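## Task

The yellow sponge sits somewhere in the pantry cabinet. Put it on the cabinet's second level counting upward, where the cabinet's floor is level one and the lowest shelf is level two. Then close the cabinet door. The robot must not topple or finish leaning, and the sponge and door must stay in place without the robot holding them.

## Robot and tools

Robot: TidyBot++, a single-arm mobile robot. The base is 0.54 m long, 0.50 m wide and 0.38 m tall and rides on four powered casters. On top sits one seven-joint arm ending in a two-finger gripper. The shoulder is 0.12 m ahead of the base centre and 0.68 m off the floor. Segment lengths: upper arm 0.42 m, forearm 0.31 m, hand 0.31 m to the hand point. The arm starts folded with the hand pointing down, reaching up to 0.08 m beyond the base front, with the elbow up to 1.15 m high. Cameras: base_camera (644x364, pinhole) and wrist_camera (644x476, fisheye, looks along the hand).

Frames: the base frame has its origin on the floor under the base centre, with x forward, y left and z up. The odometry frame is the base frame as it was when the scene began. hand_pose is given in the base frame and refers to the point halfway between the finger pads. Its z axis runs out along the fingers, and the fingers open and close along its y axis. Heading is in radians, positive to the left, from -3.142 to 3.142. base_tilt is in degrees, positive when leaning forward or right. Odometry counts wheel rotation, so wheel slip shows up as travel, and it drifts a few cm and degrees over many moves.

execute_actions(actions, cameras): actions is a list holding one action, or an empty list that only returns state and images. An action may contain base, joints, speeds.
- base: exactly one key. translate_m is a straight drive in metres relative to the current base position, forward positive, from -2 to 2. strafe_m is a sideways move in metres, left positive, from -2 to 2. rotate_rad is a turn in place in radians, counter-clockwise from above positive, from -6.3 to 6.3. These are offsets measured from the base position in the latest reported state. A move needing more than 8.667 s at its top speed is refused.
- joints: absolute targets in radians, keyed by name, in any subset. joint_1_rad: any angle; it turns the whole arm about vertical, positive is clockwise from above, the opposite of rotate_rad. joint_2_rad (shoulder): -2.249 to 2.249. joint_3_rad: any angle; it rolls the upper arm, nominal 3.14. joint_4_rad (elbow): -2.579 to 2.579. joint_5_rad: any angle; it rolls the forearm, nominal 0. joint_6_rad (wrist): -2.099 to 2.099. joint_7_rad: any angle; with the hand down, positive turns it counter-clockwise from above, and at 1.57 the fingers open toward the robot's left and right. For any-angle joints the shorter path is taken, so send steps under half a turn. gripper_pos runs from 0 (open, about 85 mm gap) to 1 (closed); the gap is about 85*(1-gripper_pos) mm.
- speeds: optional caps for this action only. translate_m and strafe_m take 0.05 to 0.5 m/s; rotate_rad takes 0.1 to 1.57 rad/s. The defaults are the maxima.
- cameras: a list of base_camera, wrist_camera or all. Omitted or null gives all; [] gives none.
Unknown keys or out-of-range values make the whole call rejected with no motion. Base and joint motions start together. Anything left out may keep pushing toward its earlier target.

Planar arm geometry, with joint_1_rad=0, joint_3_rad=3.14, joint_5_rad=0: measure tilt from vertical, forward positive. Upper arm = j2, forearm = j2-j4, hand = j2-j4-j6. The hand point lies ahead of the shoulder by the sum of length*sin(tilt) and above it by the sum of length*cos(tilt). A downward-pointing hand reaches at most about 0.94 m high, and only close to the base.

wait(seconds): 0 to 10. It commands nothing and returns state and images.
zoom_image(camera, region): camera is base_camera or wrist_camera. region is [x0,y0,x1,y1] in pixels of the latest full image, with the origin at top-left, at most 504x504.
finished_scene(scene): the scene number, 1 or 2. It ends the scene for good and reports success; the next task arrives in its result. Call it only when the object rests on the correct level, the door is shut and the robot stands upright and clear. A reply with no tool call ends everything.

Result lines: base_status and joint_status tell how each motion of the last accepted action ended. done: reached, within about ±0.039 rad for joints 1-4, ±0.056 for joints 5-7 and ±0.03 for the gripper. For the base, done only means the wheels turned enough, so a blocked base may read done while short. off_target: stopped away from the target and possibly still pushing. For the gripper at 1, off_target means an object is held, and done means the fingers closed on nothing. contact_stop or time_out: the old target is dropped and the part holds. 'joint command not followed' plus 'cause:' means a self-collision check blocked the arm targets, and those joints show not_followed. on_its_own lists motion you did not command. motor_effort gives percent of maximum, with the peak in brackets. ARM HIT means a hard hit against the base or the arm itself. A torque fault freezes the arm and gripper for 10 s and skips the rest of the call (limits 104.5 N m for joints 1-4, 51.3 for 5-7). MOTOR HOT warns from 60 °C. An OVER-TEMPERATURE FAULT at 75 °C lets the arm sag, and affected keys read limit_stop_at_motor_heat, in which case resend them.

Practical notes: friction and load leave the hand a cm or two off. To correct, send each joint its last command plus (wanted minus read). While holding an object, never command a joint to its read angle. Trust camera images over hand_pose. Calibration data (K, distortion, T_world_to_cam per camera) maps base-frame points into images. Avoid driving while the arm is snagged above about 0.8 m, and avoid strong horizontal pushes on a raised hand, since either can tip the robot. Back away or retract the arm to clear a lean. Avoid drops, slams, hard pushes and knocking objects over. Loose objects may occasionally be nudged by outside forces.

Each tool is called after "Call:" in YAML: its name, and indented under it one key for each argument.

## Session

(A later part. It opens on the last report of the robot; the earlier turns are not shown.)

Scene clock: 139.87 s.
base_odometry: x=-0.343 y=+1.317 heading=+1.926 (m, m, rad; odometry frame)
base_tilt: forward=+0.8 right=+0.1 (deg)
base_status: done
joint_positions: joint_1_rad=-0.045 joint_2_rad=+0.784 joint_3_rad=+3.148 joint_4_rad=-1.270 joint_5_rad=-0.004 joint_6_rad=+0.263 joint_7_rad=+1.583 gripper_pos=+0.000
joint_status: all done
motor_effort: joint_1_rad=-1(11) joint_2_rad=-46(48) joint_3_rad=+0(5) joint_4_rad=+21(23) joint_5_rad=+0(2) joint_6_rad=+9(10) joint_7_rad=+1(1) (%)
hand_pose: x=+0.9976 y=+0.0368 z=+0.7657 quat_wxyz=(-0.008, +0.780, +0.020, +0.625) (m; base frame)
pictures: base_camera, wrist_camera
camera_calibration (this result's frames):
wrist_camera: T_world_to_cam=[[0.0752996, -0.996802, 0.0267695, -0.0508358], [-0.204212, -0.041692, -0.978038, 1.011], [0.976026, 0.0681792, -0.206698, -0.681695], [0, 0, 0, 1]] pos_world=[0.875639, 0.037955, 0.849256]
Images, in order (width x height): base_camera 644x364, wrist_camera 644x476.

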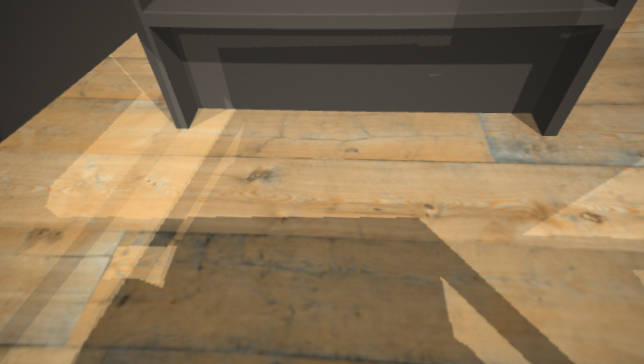

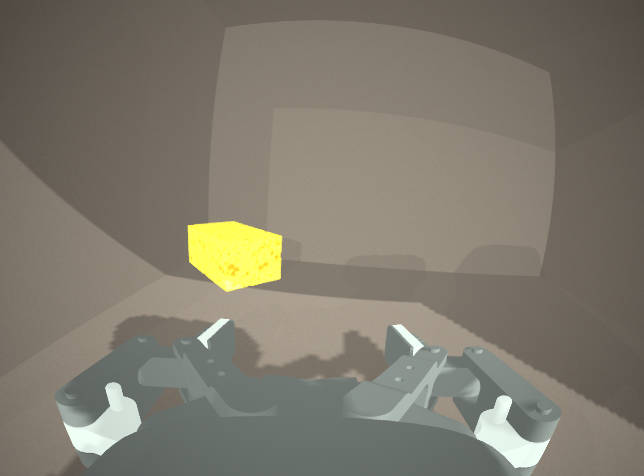

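Call:
execute_actions:
  actions:
    - {"joints":{"joint_1_rad":-0.125}}
  cameras: []

Call:
execute_actions:
  actions:
    - {"base":{"translate_m":0.1},"speeds":{"translate_m":0.08}}

Scene clock: 142.37 s.
base_odometry: x=-0.343 y=+1.317 heading=+1.926 (m, m, rad; odometry frame)
base_tilt: forward=+0.8 right=+0.1 (deg)
base_status: not commanded
joint_positions: joint_1_rad=-0.119 joint_2_rad=+0.784 joint_3_rad=+3.145 joint_4_rad=-1.270 joint_5_rad=-0.004 joint_6_rad=+0.263 joint_7_rad=+1.583 gripper_pos=+0.000
joint_status: all done
motor_effort: joint_1_rad=-1(2) joint_2_rad=-47(46) joint_3_rad=+0(1) joint_4_rad=+21(22) joint_5_rad=+0(0) joint_6_rad=+9(9) joint_7_rad=+1(1) (%)
hand_pose: x=+0.9923 y=+0.1034 z=+0.7657 quat_wxyz=(-0.033, +0.779, +0.049, +0.624) (m; base frame)
pictures: none
No camera images: the call's "cameras" was empty. Leave "cameras" out to get every camera's image.

Scene clock: 144.17 s.
base_odometry: x=-0.378 y=+1.410 heading=+1.926 (m, m, rad; odometry frame)
base_tilt: forward=+0.8 right=+0.1 (deg)
base_status: done
joint_positions: joint_1_rad=-0.119 joint_2_rad=+0.785 joint_3_rad=+3.145 joint_4_rad=-1.270 joint_5_rad=-0.004 joint_6_rad=+0.263 joint_7_rad=+1.583 gripper_pos=+0.000
joint_status: not commanded
motor_effort: joint_1_rad=-2(2) joint_2_rad=-47(49) joint_3_rad=+0(0) joint_4_rad=+21(22) joint_5_rad=+0(0) joint_6_rad=+9(10) joint_7_rad=+1(1) (%)
hand_pose: x=+0.9923 y=+0.1036 z=+0.7653 quat_wxyz=(-0.033, +0.779, +0.049, +0.624) (m; base frame)
pictures: base_camera, wrist_camera
camera_calibration (this result's frames):
wrist_camera: T_world_to_cam=[[0.151267, -0.988194, 0.0243133, -0.0582011], [-0.201213, -0.0548633, -0.97801, 1.01065], [0.967797, 0.143049, -0.207136, -0.680383], [0, 0, 0, 1]] pos_world=[0.870632, 0.0952613, 0.848908]
Images, in order (width x height): base_camera 644x364, wrist_camera 644x476.

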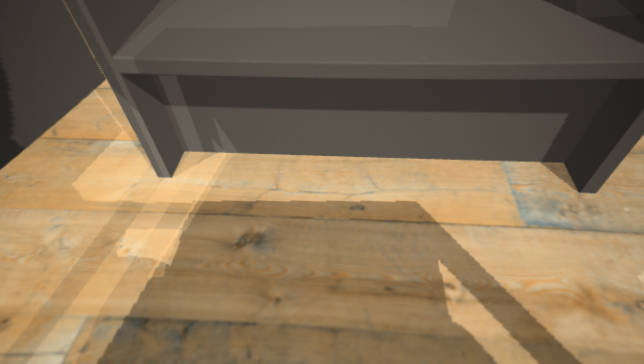

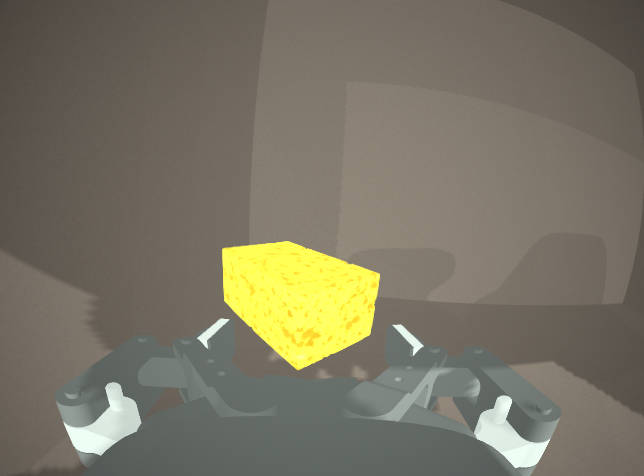

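Call:
execute_actions:
  actions:
    - {"base":{"translate_m":0.055},"speeds":{"translate_m":0.06}}

Call:
execute_actions:
  actions:
    - {"joints":{"gripper_pos":0.45}}

Scene clock: 147.10 s.
base_odometry: x=-0.397 y=+1.462 heading=+1.926 (m, m, rad; odometry frame)
base_tilt: forward=+0.8 right=+0.1 (deg)
base_status: done
joint_positions: joint_1_rad=-0.130 joint_2_rad=+0.776 joint_3_rad=+3.139 joint_4_rad=-1.286 joint_5_rad=-0.004 joint_6_rad=+0.263 joint_7_rad=+1.583 gripper_pos=+0.000
joint_status: not commanded
motor_effort: joint_1_rad=+2(5) joint_2_rad=-42(47) joint_3_rad=+2(4) joint_4_rad=+24(29) joint_5_rad=+0(1) joint_6_rad=+9(12) joint_7_rad=+1(1) (%)
hand_pose: x=+0.9865 y=+0.1156 z=+0.7630 quat_wxyz=(-0.039, +0.781, +0.054, +0.621) (m; base frame)
pictures: base_camera, wrist_camera
camera_calibration (this result's frames):
wrist_camera: T_world_to_cam=[[0.166134, -0.985905, 0.0197839, -0.0568138], [-0.20879, -0.0547766, -0.976425, 1.0142], [0.963746, 0.158087, -0.214947, -0.668708], [0, 0, 0, 1]] pos_world=[0.865657, 0.105255, 0.847676]
Images, in order (width x height): base_camera 644x364, wrist_camera 644x476.

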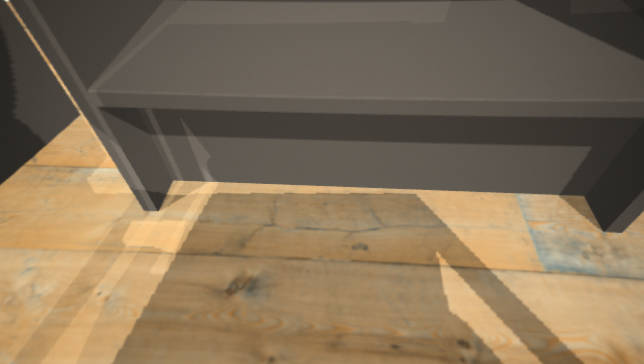

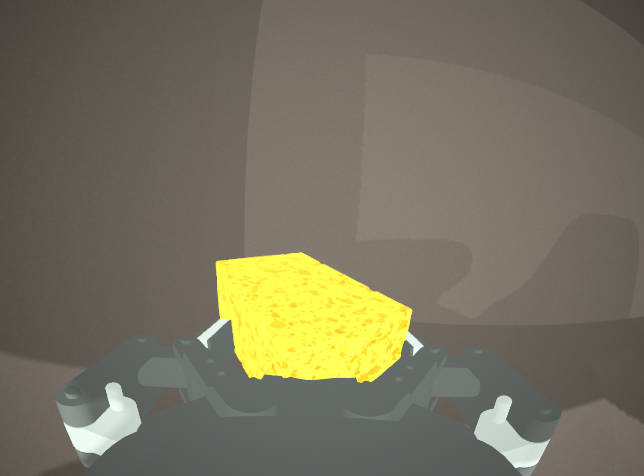

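Scene clock: 147.90 s.
base_odometry: x=-0.397 y=+1.461 heading=+1.926 (m, m, rad; odometry frame)
base_tilt: forward=+0.7 right=+0.1 (deg)
base_status: not commanded
joint_positions: joint_1_rad=-0.130 joint_2_rad=+0.754 joint_3_rad=+3.138 joint_4_rad=-1.318 joint_5_rad=-0.004 joint_6_rad=+0.263 joint_7_rad=+1.583 gripper_pos=+0.225
joint_status: gripper_pos off_target (ended at +0.225, target +0.450)
motor_effort: joint_1_rad=+0(4) joint_2_rad=-36(42) joint_3_rad=+1(4) joint_4_rad=+29(33) joint_5_rad=+0(1) joint_6_rad=+11(13) joint_7_rad=+1(1) (%)
hand_pose: x=+0.9775 y=+0.1157 z=+0.7643 quat_wxyz=(-0.039, +0.784, +0.054, +0.617) (m; base frame)
pictures: base_camera, wrist_camera
camera_calibration (this result's frames):
wrist_camera: T_world_to_cam=[[0.167799, -0.985646, 0.0186001, -0.0560621], [-0.21771, -0.0554522, -0.974437, 1.02083], [0.961481, 0.15946, -0.22389, -0.650902], [0, 0, 0, 1]] pos_world=[0.857482, 0.105143, 0.850044]
Images, in order (width x height): base_camera 644x364, wrist_camera 644x476.

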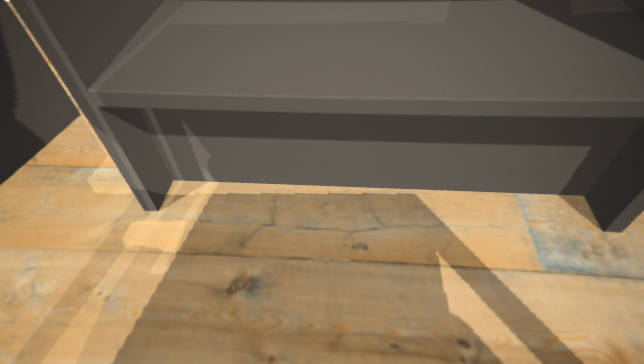

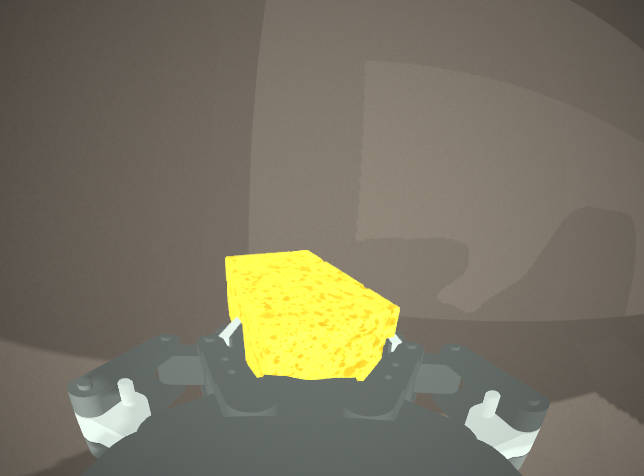

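Call:
execute_actions:
  actions:
    - {"base":{"translate_m":-0.08},"speeds":{"translate_m":0.06}}

Scene clock: 150.80 s.
base_odometry: x=-0.369 y=+1.386 heading=+1.926 (m, m, rad; odometry frame)
base_tilt: forward=+0.8 right=+0.1 (deg)
base_status: done
joint_positions: joint_1_rad=-0.130 joint_2_rad=+0.775 joint_3_rad=+3.137 joint_4_rad=-1.286 joint_5_rad=-0.004 joint_6_rad=+0.268 joint_7_rad=+1.583 gripper_pos=+0.324
joint_status: not commanded
on_its_own: gripper_pos moved +0.099 toward your old target +0.450
motor_effort: joint_1_rad=-1(6) joint_2_rad=-45(46) joint_3_rad=+0(4) joint_4_rad=+20(28) joint_5_rad=+0(2) joint_6_rad=+9(11) joint_7_rad=+1(1) (%)
hand_pose: x=+0.9866 y=+0.1168 z=+0.7662 quat_wxyz=(-0.040, +0.779, +0.054, +0.623) (m; base frame)
pictures: base_camera, wrist_camera
camera_calibration (this result's frames):
wrist_camera: T_world_to_cam=[[0.167396, -0.985706, 0.0190337, -0.0564118], [-0.202296, -0.053237, -0.977876, 1.01188], [0.964912, 0.159842, -0.208316, -0.674748], [0, 0, 0, 1]] pos_world=[0.865213, 0.106117, 0.850003]
Images, in order (width x height): base_camera 644x364, wrist_camera 644x476.

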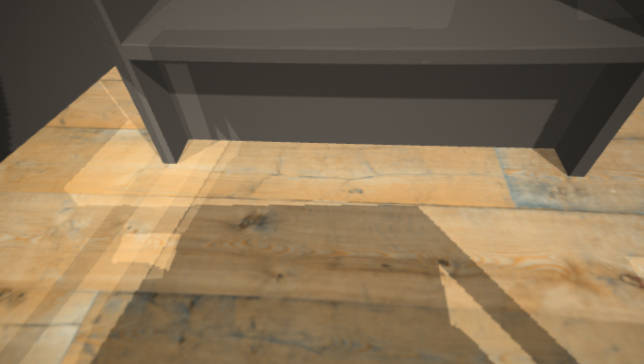

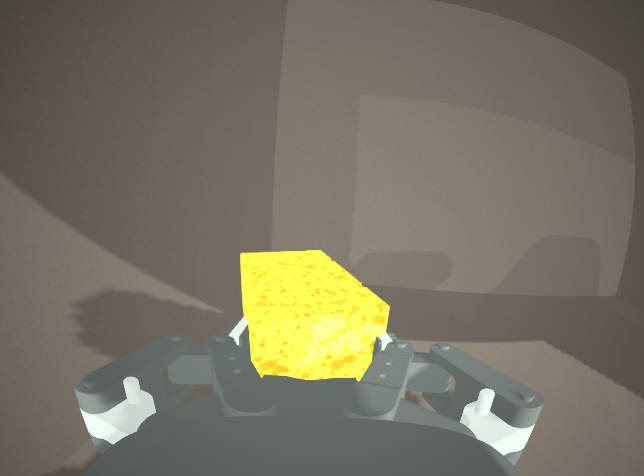

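Call:
execute_actions:
  actions:
    - {"joints":{"joint_2_rad":0.74,"gripper_pos":0.5}}

Call:
execute_actions:
  actions:
    - {"base":{"translate_m":-0.5},"speeds":{"translate_m":0.25}}

Scene clock: 152.60 s.
base_odometry: x=-0.369 y=+1.386 heading=+1.926 (m, m, rad; odometry frame)
base_tilt: forward=+0.8 right=+0.1 (deg)
base_status: not commanded
joint_positions: joint_1_rad=-0.130 joint_2_rad=+0.760 joint_3_rad=+3.137 joint_4_rad=-1.286 joint_5_rad=-0.004 joint_6_rad=+0.268 joint_7_rad=+1.583 gripper_pos=+0.324
joint_status: gripper_pos off_target (ended at +0.324, target +0.500); the others done
motor_effort: joint_1_rad=-1(1) joint_2_rad=-46(48) joint_3_rad=+0(0) joint_4_rad=+22(23) joint_5_rad=+0(0) joint_6_rad=+9(10) joint_7_rad=+1(1) (%)
hand_pose: x=+0.9852 y=+0.1167 z=+0.7790 quat_wxyz=(-0.040, +0.775, +0.053, +0.629) (m; base frame)
pictures: base_camera, wrist_camera
camera_calibration (this result's frames):
wrist_camera: T_world_to_cam=[[0.167114, -0.985743, 0.0195932, -0.0567596], [-0.188002, -0.0513675, -0.980824, 1.01219], [0.967847, 0.160225, -0.193906, -0.684922], [0, 0, 0, 1]] pos_world=[0.862678, 0.105785, 0.861077]
Images, in order (width x height): base_camera 644x364, wrist_camera 644x476.

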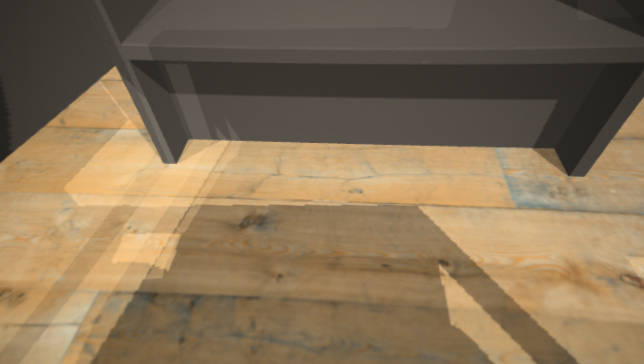

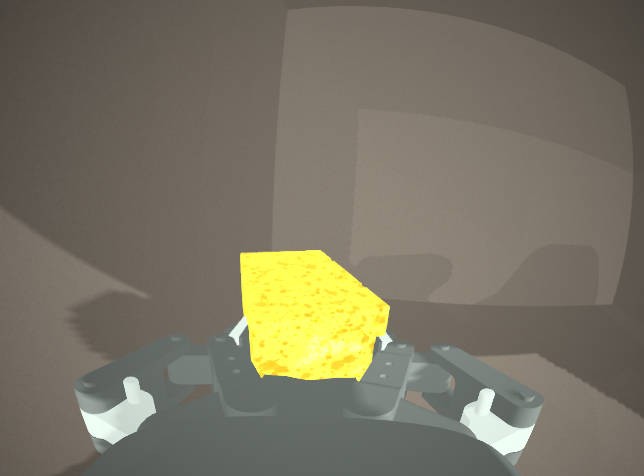

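Scene clock: 155.47 s.
base_odometry: x=-0.195 y=+0.917 heading=+1.926 (m, m, rad; odometry frame)
base_tilt: forward=+0.8 right=+0.1 (deg)
base_status: done
joint_positions: joint_1_rad=-0.130 joint_2_rad=+0.759 joint_3_rad=+3.137 joint_4_rad=-1.286 joint_5_rad=-0.004 joint_6_rad=+0.268 joint_7_rad=+1.583 gripper_pos=+0.324
joint_status: not commanded
motor_effort: joint_1_rad=-1(2) joint_2_rad=-46(49) joint_3_rad=+0(1) joint_4_rad=+21(23) joint_5_rad=+0(0) joint_6_rad=+9(10) joint_7_rad=+1(1) (%)
hand_pose: x=+0.9851 y=+0.1166 z=+0.7803 quat_wxyz=(-0.040, +0.774, +0.053, +0.629) (m; base frame)
pictures: base_camera, wrist_camera
camera_calibration (this result's frames):
wrist_camera: T_world_to_cam=[[0.167069, -0.985749, 0.0196473, -0.0567912], [-0.186613, -0.0511826, -0.981099, 1.01221], [0.968124, 0.160245, -0.192505, -0.68591], [0, 0, 0, 1]] pos_world=[0.862425, 0.105739, 0.862151]
Images, in order (width x height): base_camera 644x364, wrist_camera 644x476.

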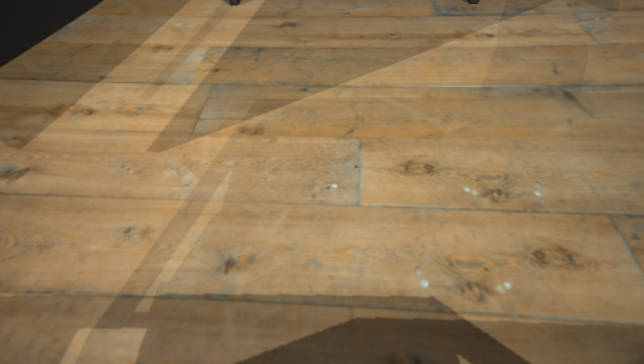

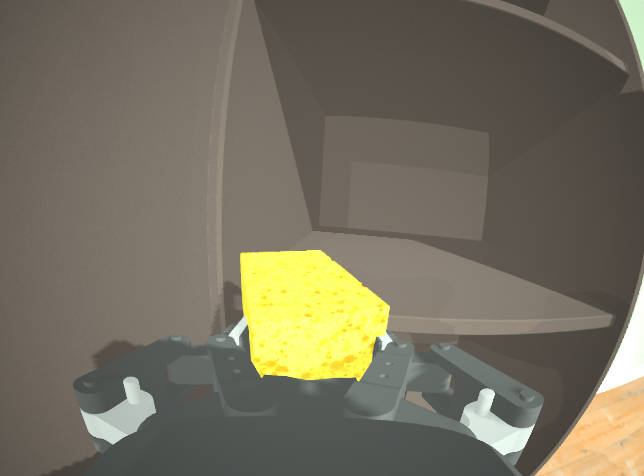

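Call:
execute_actions:
  actions:
    - {"base":{"translate_m":-0.1}}
  cameras: []

Call:
execute_actions:
  actions:
    - {"joints":{"joint_1_rad":0.05,"joint_2_rad":1.0,"joint_4_rad":-1.82,"joint_6_rad":0.96}}
  cameras: []

Call:
execute_actions:
  actions:
    - {"base":{"translate_m":0.22},"speeds":{"translate_m":0.2}}

Scene clock: 161.33 s.
base_odometry: x=-0.160 y=+0.823 heading=+1.926 (m, m, rad; odometry frame)
base_tilt: forward=+0.8 right=+0.1 (deg)
base_status: done
joint_positions: joint_1_rad=-0.130 joint_2_rad=+0.756 joint_3_rad=+3.137 joint_4_rad=-1.286 joint_5_rad=-0.004 joint_6_rad=+0.268 joint_7_rad=+1.583 gripper_pos=+0.324
joint_status: not commanded
motor_effort: joint_1_rad=-1(4) joint_2_rad=-46(49) joint_3_rad=+0(1) joint_4_rad=+21(23) joint_5_rad=+0(0) joint_6_rad=+9(10) joint_7_rad=+1(1) (%)
hand_pose: x=+0.9848 y=+0.1166 z=+0.7829 quat_wxyz=(-0.040, +0.773, +0.053, +0.631) (m; base frame)
pictures: none
No camera images: the call's "cameras" was empty. Leave "cameras" out to get every camera's image.

Scene clock: 163.13 s.
base_odometry: x=-0.160 y=+0.823 heading=+1.926 (m, m, rad; odometry frame)
base_tilt: forward=+0.8 right=+0.1 (deg)
base_status: not commanded
joint_positions: joint_1_rad=+0.032 joint_2_rad=+0.991 joint_3_rad=+3.137 joint_4_rad=-1.800 joint_5_rad=-0.004 joint_6_rad=+0.919 joint_7_rad=+1.583 gripper_pos=+0.324
joint_status: all done
motor_effort: joint_1_rad=-1(2) joint_2_rad=-43(48) joint_3_rad=+0(1) joint_4_rad=+12(22) joint_5_rad=+0(1) joint_6_rad=+10(11) joint_7_rad=+1(1) (%)
hand_pose: x=+0.8761 y=-0.0216 z=+0.5252 quat_wxyz=(+0.012, +0.805, -0.010, +0.593) (m; base frame)
pictures: none
No camera images: the call's "cameras" was empty. Leave "cameras" out to get every camera's image.

Scene clock: 165.00 s.
base_odometry: x=-0.237 y=+1.030 heading=+1.927 (m, m, rad; odometry frame)
base_tilt: forward=+0.8 right=+0.1 (deg)
base_status: done
joint_positions: joint_1_rad=+0.032 joint_2_rad=+0.991 joint_3_rad=+3.137 joint_4_rad=-1.802 joint_5_rad=-0.004 joint_6_rad=+0.920 joint_7_rad=+1.583 gripper_pos=+0.324
joint_status: not commanded
motor_effort: joint_1_rad=-1(1) joint_2_rad=-42(44) joint_3_rad=+0(0) joint_4_rad=+12(13) joint_5_rad=+0(0) joint_6_rad=+9(10) joint_7_rad=+1(1) (%)
hand_pose: x=+0.8752 y=-0.0216 z=+0.5244 quat_wxyz=(+0.012, +0.806, -0.010, +0.592) (m; base frame)
pictures: base_camera, wrist_camera
camera_calibration (this result's frames):
wrist_camera: T_world_to_cam=[[0.00542598, -0.999828, 0.0177448, -0.0275329], [-0.286201, -0.0185555, -0.95799, 0.809279], [0.958154, 0.000119459, -0.286252, -0.552174], [0, 0, 0, 1]] pos_world=[0.760834, -0.0124457, 0.617709]
Images, in order (width x height): base_camera 644x364, wrist_camera 644x476.

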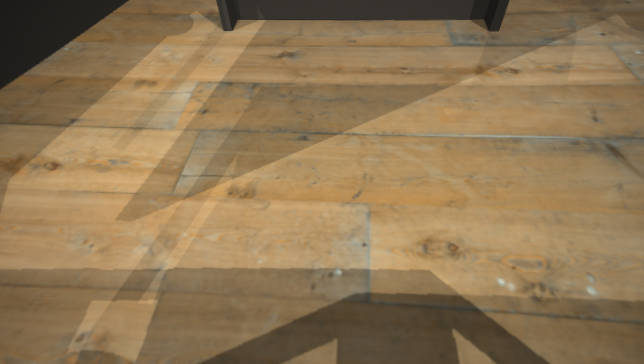

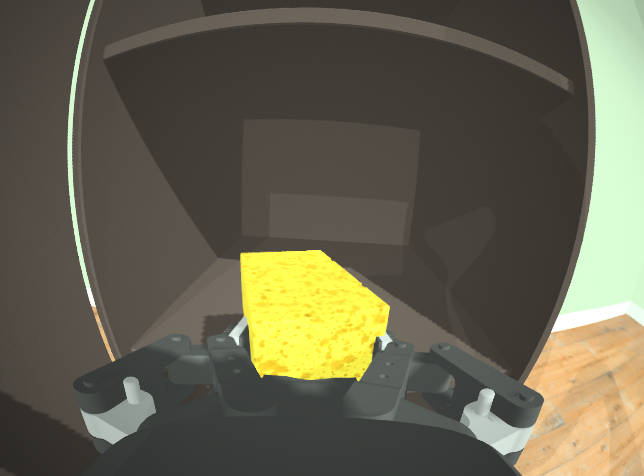

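Call:
execute_actions:
  actions:
    - {"base":{"translate_m":0.22},"speeds":{"translate_m":0.15}}
  cameras: []

Call:
execute_actions:
  actions:
    - {"joints":{"joint_6_rad":0.8}}

Scene clock: 168.20 s.
base_odometry: x=-0.314 y=+1.236 heading=+1.927 (m, m, rad; odometry frame)
base_tilt: forward=+0.8 right=+0.1 (deg)
base_status: done
joint_positions: joint_1_rad=+0.032 joint_2_rad=+0.991 joint_3_rad=+3.137 joint_4_rad=-1.804 joint_5_rad=-0.004 joint_6_rad=+0.920 joint_7_rad=+1.583 gripper_pos=+0.324
joint_status: not commanded
motor_effort: joint_1_rad=-1(2) joint_2_rad=-43(44) joint_3_rad=+0(0) joint_4_rad=+12(13) joint_5_rad=+0(0) joint_6_rad=+9(10) joint_7_rad=+1(1) (%)
hand_pose: x=+0.8746 y=-0.0219 z=+0.5238 quat_wxyz=(+0.012, +0.806, -0.010, +0.592) (m; base frame)
pictures: none
No camera images: the call's "cameras" was empty. Leave "cameras" out to get every camera's image.

Scene clock: 168.87 s.
base_odometry: x=-0.314 y=+1.236 heading=+1.927 (m, m, rad; odometry frame)
base_tilt: forward=+0.8 right=+0.1 (deg)
base_status: not commanded
joint_positions: joint_1_rad=+0.032 joint_2_rad=+0.992 joint_3_rad=+3.137 joint_4_rad=-1.805 joint_5_rad=-0.004 joint_6_rad=+0.831 joint_7_rad=+1.583 gripper_pos=+0.324
joint_status: all done
motor_effort: joint_1_rad=-1(0) joint_2_rad=-43(45) joint_3_rad=+0(0) joint_4_rad=+11(13) joint_5_rad=+0(0) joint_6_rad=+9(9) joint_7_rad=+1(1) (%)
hand_pose: x=+0.8643 y=-0.0214 z=+0.4960 quat_wxyz=(+0.011, +0.832, -0.011, +0.554) (m; base frame)
pictures: base_camera, wrist_camera
camera_calibration (this result's frames):
wrist_camera: T_world_to_cam=[[0.00696208, -0.999877, 0.0140225, -0.0262514], [-0.373873, -0.0156086, -0.927348, 0.839691], [0.927454, 0.00121365, -0.373936, -0.479853], [0, 0, 0, 1]] pos_world=[0.759163, -0.0125594, 0.59962]
Images, in order (width x height): base_camera 644x364, wrist_camera 644x476.

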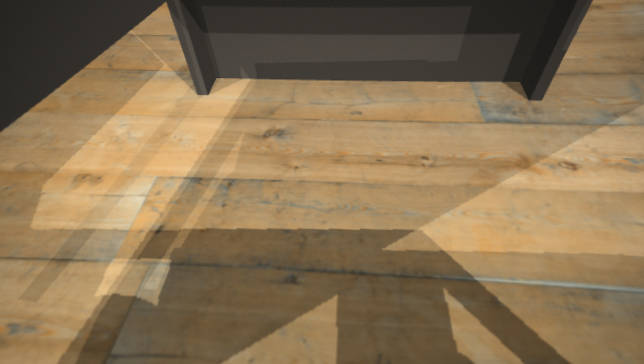

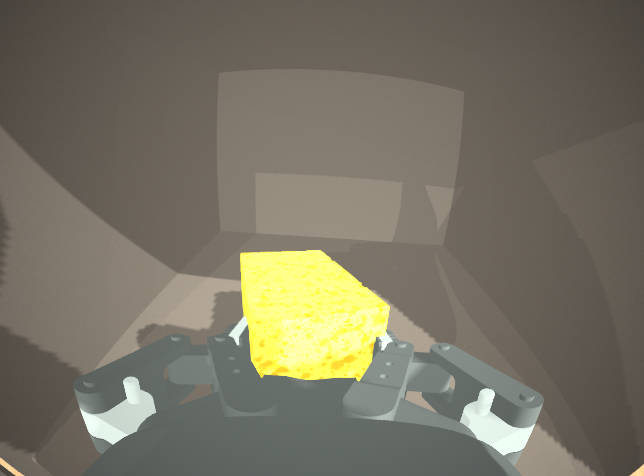

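Lower a little, release, retreat.

Call:
execute_actions:
  actions:
    - {"joints":{"joint_6_rad":0.73}}
  cameras: []

Call:
execute_actions:
  actions:
    - {"joints":{"gripper_pos":0}}
  cameras: []

Call:
execute_actions:
  actions:
    - {"base":{"translate_m":-0.65}}

Scene clock: 170.37 s.
base_odometry: x=-0.314 y=+1.236 heading=+1.927 (m, m, rad; odometry frame)
base_tilt: forward=+0.8 right=+0.1 (deg)
base_status: not commanded
joint_positions: joint_1_rad=+0.032 joint_2_rad=+0.993 joint_3_rad=+3.137 joint_4_rad=-1.805 joint_5_rad=-0.004 joint_6_rad=+0.764 joint_7_rad=+1.583 gripper_pos=+0.324
joint_status: all done
motor_effort: joint_1_rad=-1(0) joint_2_rad=-42(44) joint_3_rad=+0(0) joint_4_rad=+11(12) joint_5_rad=+0(1) joint_6_rad=+9(9) joint_7_rad=+1(1) (%)
hand_pose: x=+0.8554 y=-0.0210 z=+0.4766 quat_wxyz=(+0.010, +0.851, -0.011, +0.526) (m; base frame)
pictures: none
No camera images: the call's "cameras" was empty. Leave "cameras" out to get every camera's image.

Scene clock: 171.20 s.
base_odometry: x=-0.314 y=+1.236 heading=+1.927 (m, m, rad; odometry frame)
base_tilt: forward=+0.8 right=+0.1 (deg)
base_status: not commanded
joint_positions: joint_1_rad=+0.032 joint_2_rad=+0.993 joint_3_rad=+3.137 joint_4_rad=-1.805 joint_5_rad=-0.004 joint_6_rad=+0.764 joint_7_rad=+1.583 gripper_pos=+0.000
joint_status: all done
motor_effort: joint_1_rad=-1(1) joint_2_rad=-42(43) joint_3_rad=+0(0) joint_4_rad=+11(11) joint_5_rad=+0(0) joint_6_rad=+9(9) joint_7_rad=+1(1) (%)
hand_pose: x=+0.8554 y=-0.0210 z=+0.4766 quat_wxyz=(+0.010, +0.851, -0.011, +0.526) (m; base frame)
pictures: none
No camera images: the call's "cameras" was empty. Leave "cameras" out to get every camera's image.

Scene clock: 174.00 s.
base_odometry: x=-0.087 y=+0.627 heading=+1.927 (m, m, rad; odometry frame)
base_tilt: forward=+0.8 right=+0.1 (deg)
base_status: done
joint_positions: joint_1_rad=+0.036 joint_2_rad=+0.993 joint_3_rad=+3.137 joint_4_rad=-1.807 joint_5_rad=-0.004 joint_6_rad=+0.764 joint_7_rad=+1.583 gripper_pos=+0.000
joint_status: not commanded
motor_effort: joint_1_rad=-1(5) joint_2_rad=-42(46) joint_3_rad=+0(1) joint_4_rad=+11(13) joint_5_rad=+0(1) joint_6_rad=+9(9) joint_7_rad=+1(1) (%)
hand_pose: x=+0.8548 y=-0.0239 z=+0.4761 quat_wxyz=(+0.011, +0.851, -0.012, +0.525) (m; base frame)
pictures: base_camera, wrist_camera
camera_calibration (this result's frames):
wrist_camera: T_world_to_cam=[[0.00426961, -0.999929, 0.0111231, -0.0246765], [-0.437224, -0.0118703, -0.899274, 0.858479], [0.899343, -0.00102374, -0.437243, -0.424303], [0, 0, 0, 1]] pos_world=[0.757047, -0.0149187, 0.586759]
Images, in order (width x height): base_camera 644x364, wrist_camera 644x476.

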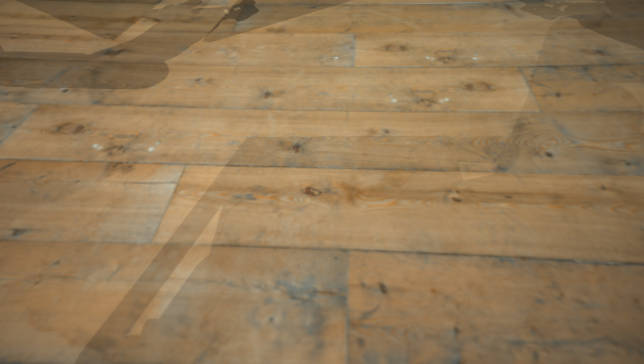

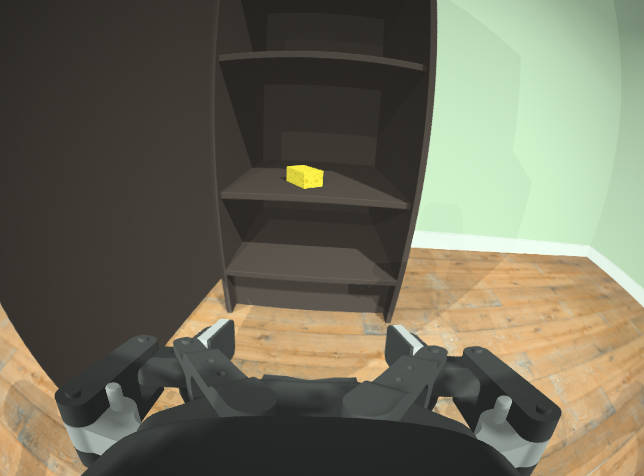

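Call:
execute_actions:
  actions:
    - {"base":{"strafe_m":0.78},"joints":{"gripper_pos":1,"joint_1_rad":0.02}}
  cameras: []

Call:
execute_actions:
  actions:
    - {"base":{"translate_m":0.28}}

Scene clock: 178.97 s.
base_odometry: x=-0.819 y=+0.354 heading=+1.927 (m, m, rad; odometry frame)
base_tilt: forward=+0.8 right=+0.1 (deg)
base_status: done
joint_positions: joint_1_rad=+0.014 joint_2_rad=+0.993 joint_3_rad=+3.142 joint_4_rad=-1.807 joint_5_rad=-0.016 joint_6_rad=+0.764 joint_7_rad=+1.583 gripper_pos=+0.999
joint_status: all done
motor_effort: joint_1_rad=-1(18) joint_2_rad=-42(43) joint_3_rad=+0(8) joint_4_rad=+11(12) joint_5_rad=+0(11) joint_6_rad=+9(9) joint_7_rad=+1(1) (%)
hand_pose: x=+0.8551 y=-0.0131 z=+0.4761 quat_wxyz=(+0.009, +0.851, -0.009, +0.525) (m; base frame)
pictures: none
No camera images: the call's "cameras" was empty. Leave "cameras" out to get every camera's image.

Scene clock: 180.83 s.
base_odometry: x=-0.916 y=+0.617 heading=+1.928 (m, m, rad; odometry frame)
base_tilt: forward=+0.8 right=+0.1 (deg)
base_status: done
joint_positions: joint_1_rad=+0.014 joint_2_rad=+0.993 joint_3_rad=+3.142 joint_4_rad=-1.807 joint_5_rad=-0.016 joint_6_rad=+0.764 joint_7_rad=+1.583 gripper_pos=+0.999
joint_status: not commanded
motor_effort: joint_1_rad=-1(2) joint_2_rad=-42(44) joint_3_rad=+0(0) joint_4_rad=+11(13) joint_5_rad=+0(0) joint_6_rad=+9(9) joint_7_rad=+1(1) (%)
hand_pose: x=+0.8548 y=-0.0131 z=+0.4759 quat_wxyz=(+0.009, +0.851, -0.009, +0.525) (m; base frame)
pictures: base_camera, wrist_camera
camera_calibration (this result's frames):
wrist_camera: T_world_to_cam=[[0.0128368, -0.999851, 0.0115575, -0.0214247], [-0.437617, -0.0160104, -0.899019, 0.858551], [0.89907, 0.00648279, -0.437757, -0.42388], [0, 0, 0, 1]] pos_world=[0.757089, -0.00492786, 0.586545]
Images, in order (width x height): base_camera 644x364, wrist_camera 644x476.

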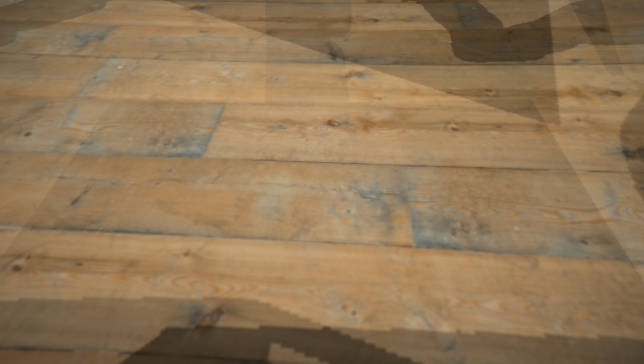

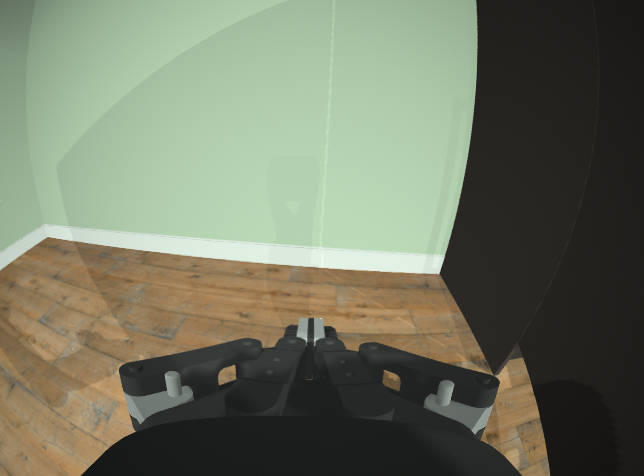

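Call:
execute_actions:
  actions:
    - {"base":{"strafe_m":-0.75},"speeds":{"strafe_m":0.18}}

Scene clock: 186.93 s.
base_odometry: x=-0.214 y=+0.879 heading=+1.928 (m, m, rad; odometry frame)
base_tilt: forward=+0.8 right=+0.1 (deg)
base_status: done
joint_positions: joint_1_rad=+0.015 joint_2_rad=+0.997 joint_3_rad=+3.133 joint_4_rad=-1.826 joint_5_rad=-0.013 joint_6_rad=+0.764 joint_7_rad=+1.583 gripper_pos=+0.999
joint_status: not commanded
motor_effort: joint_1_rad=-1(7) joint_2_rad=-42(44) joint_3_rad=+0(5) joint_4_rad=+10(24) joint_5_rad=+0(3) joint_6_rad=+9(9) joint_7_rad=+1(0) (%)
hand_pose: x=+0.8454 y=-0.0072 z=+0.4654 quat_wxyz=(+0.004, +0.857, -0.008, +0.515) (m; base frame)
pictures: base_camera, wrist_camera
camera_calibration (this result's frames):
wrist_camera: T_world_to_cam=[[0.0198396, -0.999798, 0.0032411, -0.0173633], [-0.45863, -0.0119813, -0.888547, 0.858077], [0.888406, 0.0161419, -0.458775, -0.401179], [0, 0, 0, 1]] pos_world=[0.750294, -0.000603087, 0.578447]
Images, in order (width x height): base_camera 644x364, wrist_camera 644x476.

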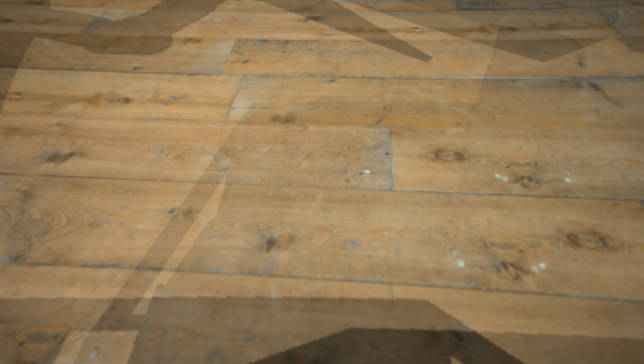

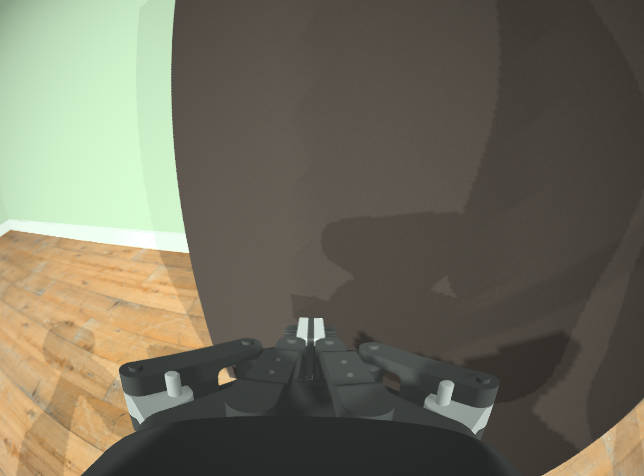

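Call:
execute_actions:
  actions:
    - {"base":{"strafe_m":-0.08},"speeds":{"strafe_m":0.15}}
  cameras: []

Call:
execute_actions:
  actions:
    - {"base":{"translate_m":0.2},"speeds":{"translate_m":0.1}}

Scene clock: 189.70 s.
base_odometry: x=-0.139 y=+0.907 heading=+1.928 (m, m, rad; odometry frame)
base_tilt: forward=+0.7 right=+0.1 (deg)
base_status: done
joint_positions: joint_1_rad=+0.017 joint_2_rad=+0.997 joint_3_rad=+3.133 joint_4_rad=-1.826 joint_5_rad=-0.013 joint_6_rad=+0.764 joint_7_rad=+1.583 gripper_pos=+0.999
joint_status: not commanded
motor_effort: joint_1_rad=-1(3) joint_2_rad=-42(44) joint_3_rad=+0(2) joint_4_rad=+11(11) joint_5_rad=+1(0) joint_6_rad=+9(9) joint_7_rad=+1(1) (%)
hand_pose: x=+0.8454 y=-0.0089 z=+0.4654 quat_wxyz=(+0.005, +0.857, -0.009, +0.515) (m; base frame)
pictures: none
No camera images: the call's "cameras" was empty. Leave "cameras" out to get every camera's image.

Scene clock: 192.27 s.
base_odometry: x=-0.209 y=+1.095 heading=+1.928 (m, m, rad; odometry frame)
base_tilt: forward=+0.8 right=+0.1 (deg)
base_status: done
joint_positions: joint_1_rad=+0.016 joint_2_rad=+0.997 joint_3_rad=+3.133 joint_4_rad=-1.827 joint_5_rad=-0.013 joint_6_rad=+0.760 joint_7_rad=+1.583 gripper_pos=+0.999
joint_status: not commanded
motor_effort: joint_1_rad=-1(5) joint_2_rad=-42(46) joint_3_rad=+0(4) joint_4_rad=+11(21) joint_5_rad=+0(3) joint_6_rad=+9(12) joint_7_rad=+1(1) (%)
hand_pose: x=+0.8443 y=-0.0084 z=+0.4638 quat_wxyz=(+0.004, +0.859, -0.008, +0.513) (m; base frame)
pictures: base_camera, wrist_camera
camera_calibration (this result's frames):
wrist_camera: T_world_to_cam=[[0.0185124, -0.999823, 0.00346185, -0.0174425], [-0.463069, -0.0116426, -0.886246, 0.858848], [0.886129, 0.0148034, -0.463202, -0.39694], [0, 0, 0, 1]] pos_world=[0.749768, -0.00156407, 0.577348]
Images, in order (width x height): base_camera 644x364, wrist_camera 644x476.

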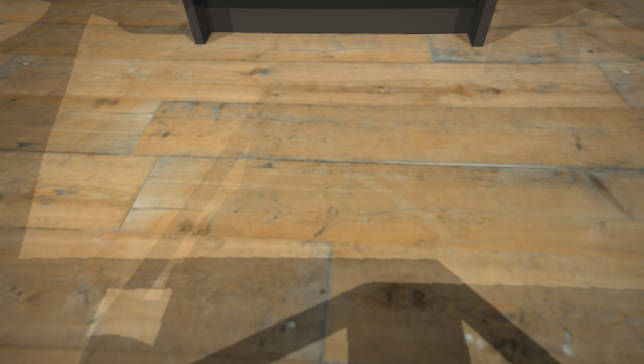

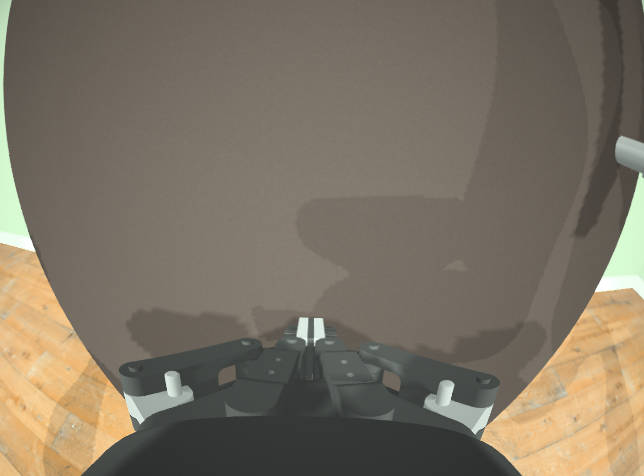

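Scene 1 bottomed at feet row ~57; push 0.05 more.

Call:
execute_actions:
  actions:
    - {"base":{"translate_m":0.055},"speeds":{"translate_m":0.08}}

Call:
execute_actions:
  actions:
    - {"base":{"translate_m":-0.3}}

Scene clock: 194.43 s.
base_odometry: x=-0.228 y=+1.146 heading=+1.927 (m, m, rad; odometry frame)
base_tilt: forward=+0.8 right=+0.1 (deg)
base_status: done
joint_positions: joint_1_rad=+0.016 joint_2_rad=+1.000 joint_3_rad=+3.133 joint_4_rad=-1.915 joint_5_rad=-0.013 joint_6_rad=+0.716 joint_7_rad=+1.583 gripper_pos=+0.999
joint_status: not commanded
motor_effort: joint_1_rad=+0(5) joint_2_rad=-44(47) joint_3_rad=+1(2) joint_4_rad=+27(31) joint_5_rad=+0(0) joint_6_rad=+15(17) joint_7_rad=+1(1) (%)
hand_pose: x=+0.7956 y=-0.0073 z=+0.4201 quat_wxyz=(+0.004, +0.891, -0.008, +0.454) (m; base frame)
pictures: base_camera, wrist_camera
camera_calibration (this result's frames):
wrist_camera: T_world_to_cam=[[0.0197699, -0.999804, -0.00124475, -0.0144042], [-0.577249, -0.0103979, -0.816502, 0.859096], [0.816329, 0.0168607, -0.577341, -0.270511], [0, 0, 0, 1]] pos_world=[0.717024, -0.000907615, 0.545258]
Images, in order (width x height): base_camera 644x364, wrist_camera 644x476.

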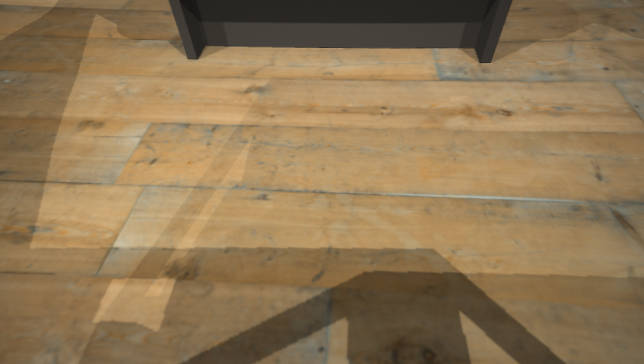

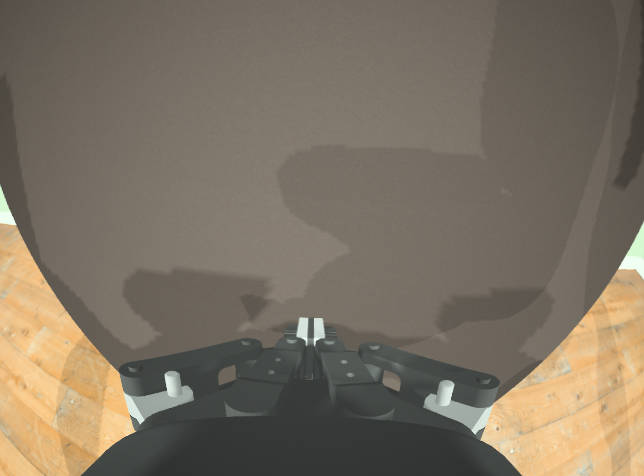

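Scene clock: 196.40 s.
base_odometry: x=-0.123 y=+0.865 heading=+1.928 (m, m, rad; odometry frame)
base_tilt: forward=+0.8 right=+0.1 (deg)
base_status: done
joint_positions: joint_1_rad=+0.016 joint_2_rad=+1.001 joint_3_rad=+3.133 joint_4_rad=-1.822 joint_5_rad=-0.013 joint_6_rad=+0.716 joint_7_rad=+1.583 gripper_pos=+0.999
joint_status: not commanded
motor_effort: joint_1_rad=-2(5) joint_2_rad=-42(48) joint_3_rad=+0(2) joint_4_rad=+10(26) joint_5_rad=+1(1) joint_6_rad=+8(15) joint_7_rad=+1(1) (%)
hand_pose: x=+0.8390 y=-0.0083 z=+0.4511 quat_wxyz=(+0.004, +0.869, -0.008, +0.494) (m; base frame)
pictures: base_camera, wrist_camera
camera_calibration (this result's frames):
wrist_camera: T_world_to_cam=[[0.0188281, -0.999821, 0.00177456, -0.0167609], [-0.500655, -0.0109644, -0.865578, 0.867258], [0.865442, 0.0154088, -0.500772, -0.36383], [0, 0, 0, 1]] pos_world=[0.749386, -0.00164279, 0.568513]
Images, in order (width x height): base_camera 644x364, wrist_camera 644x476.

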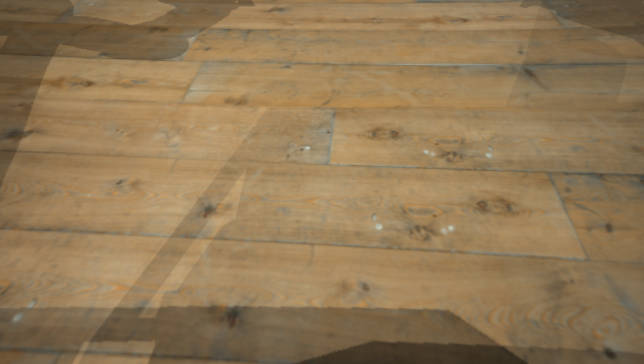

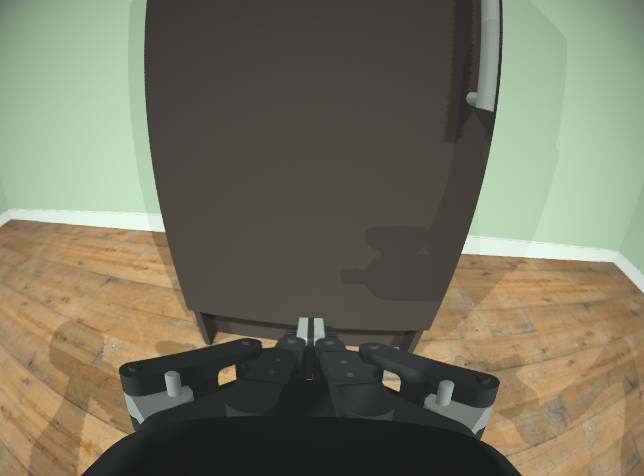

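Call:
finished_scene:
  scene: 2

The scene is finished: the task was done.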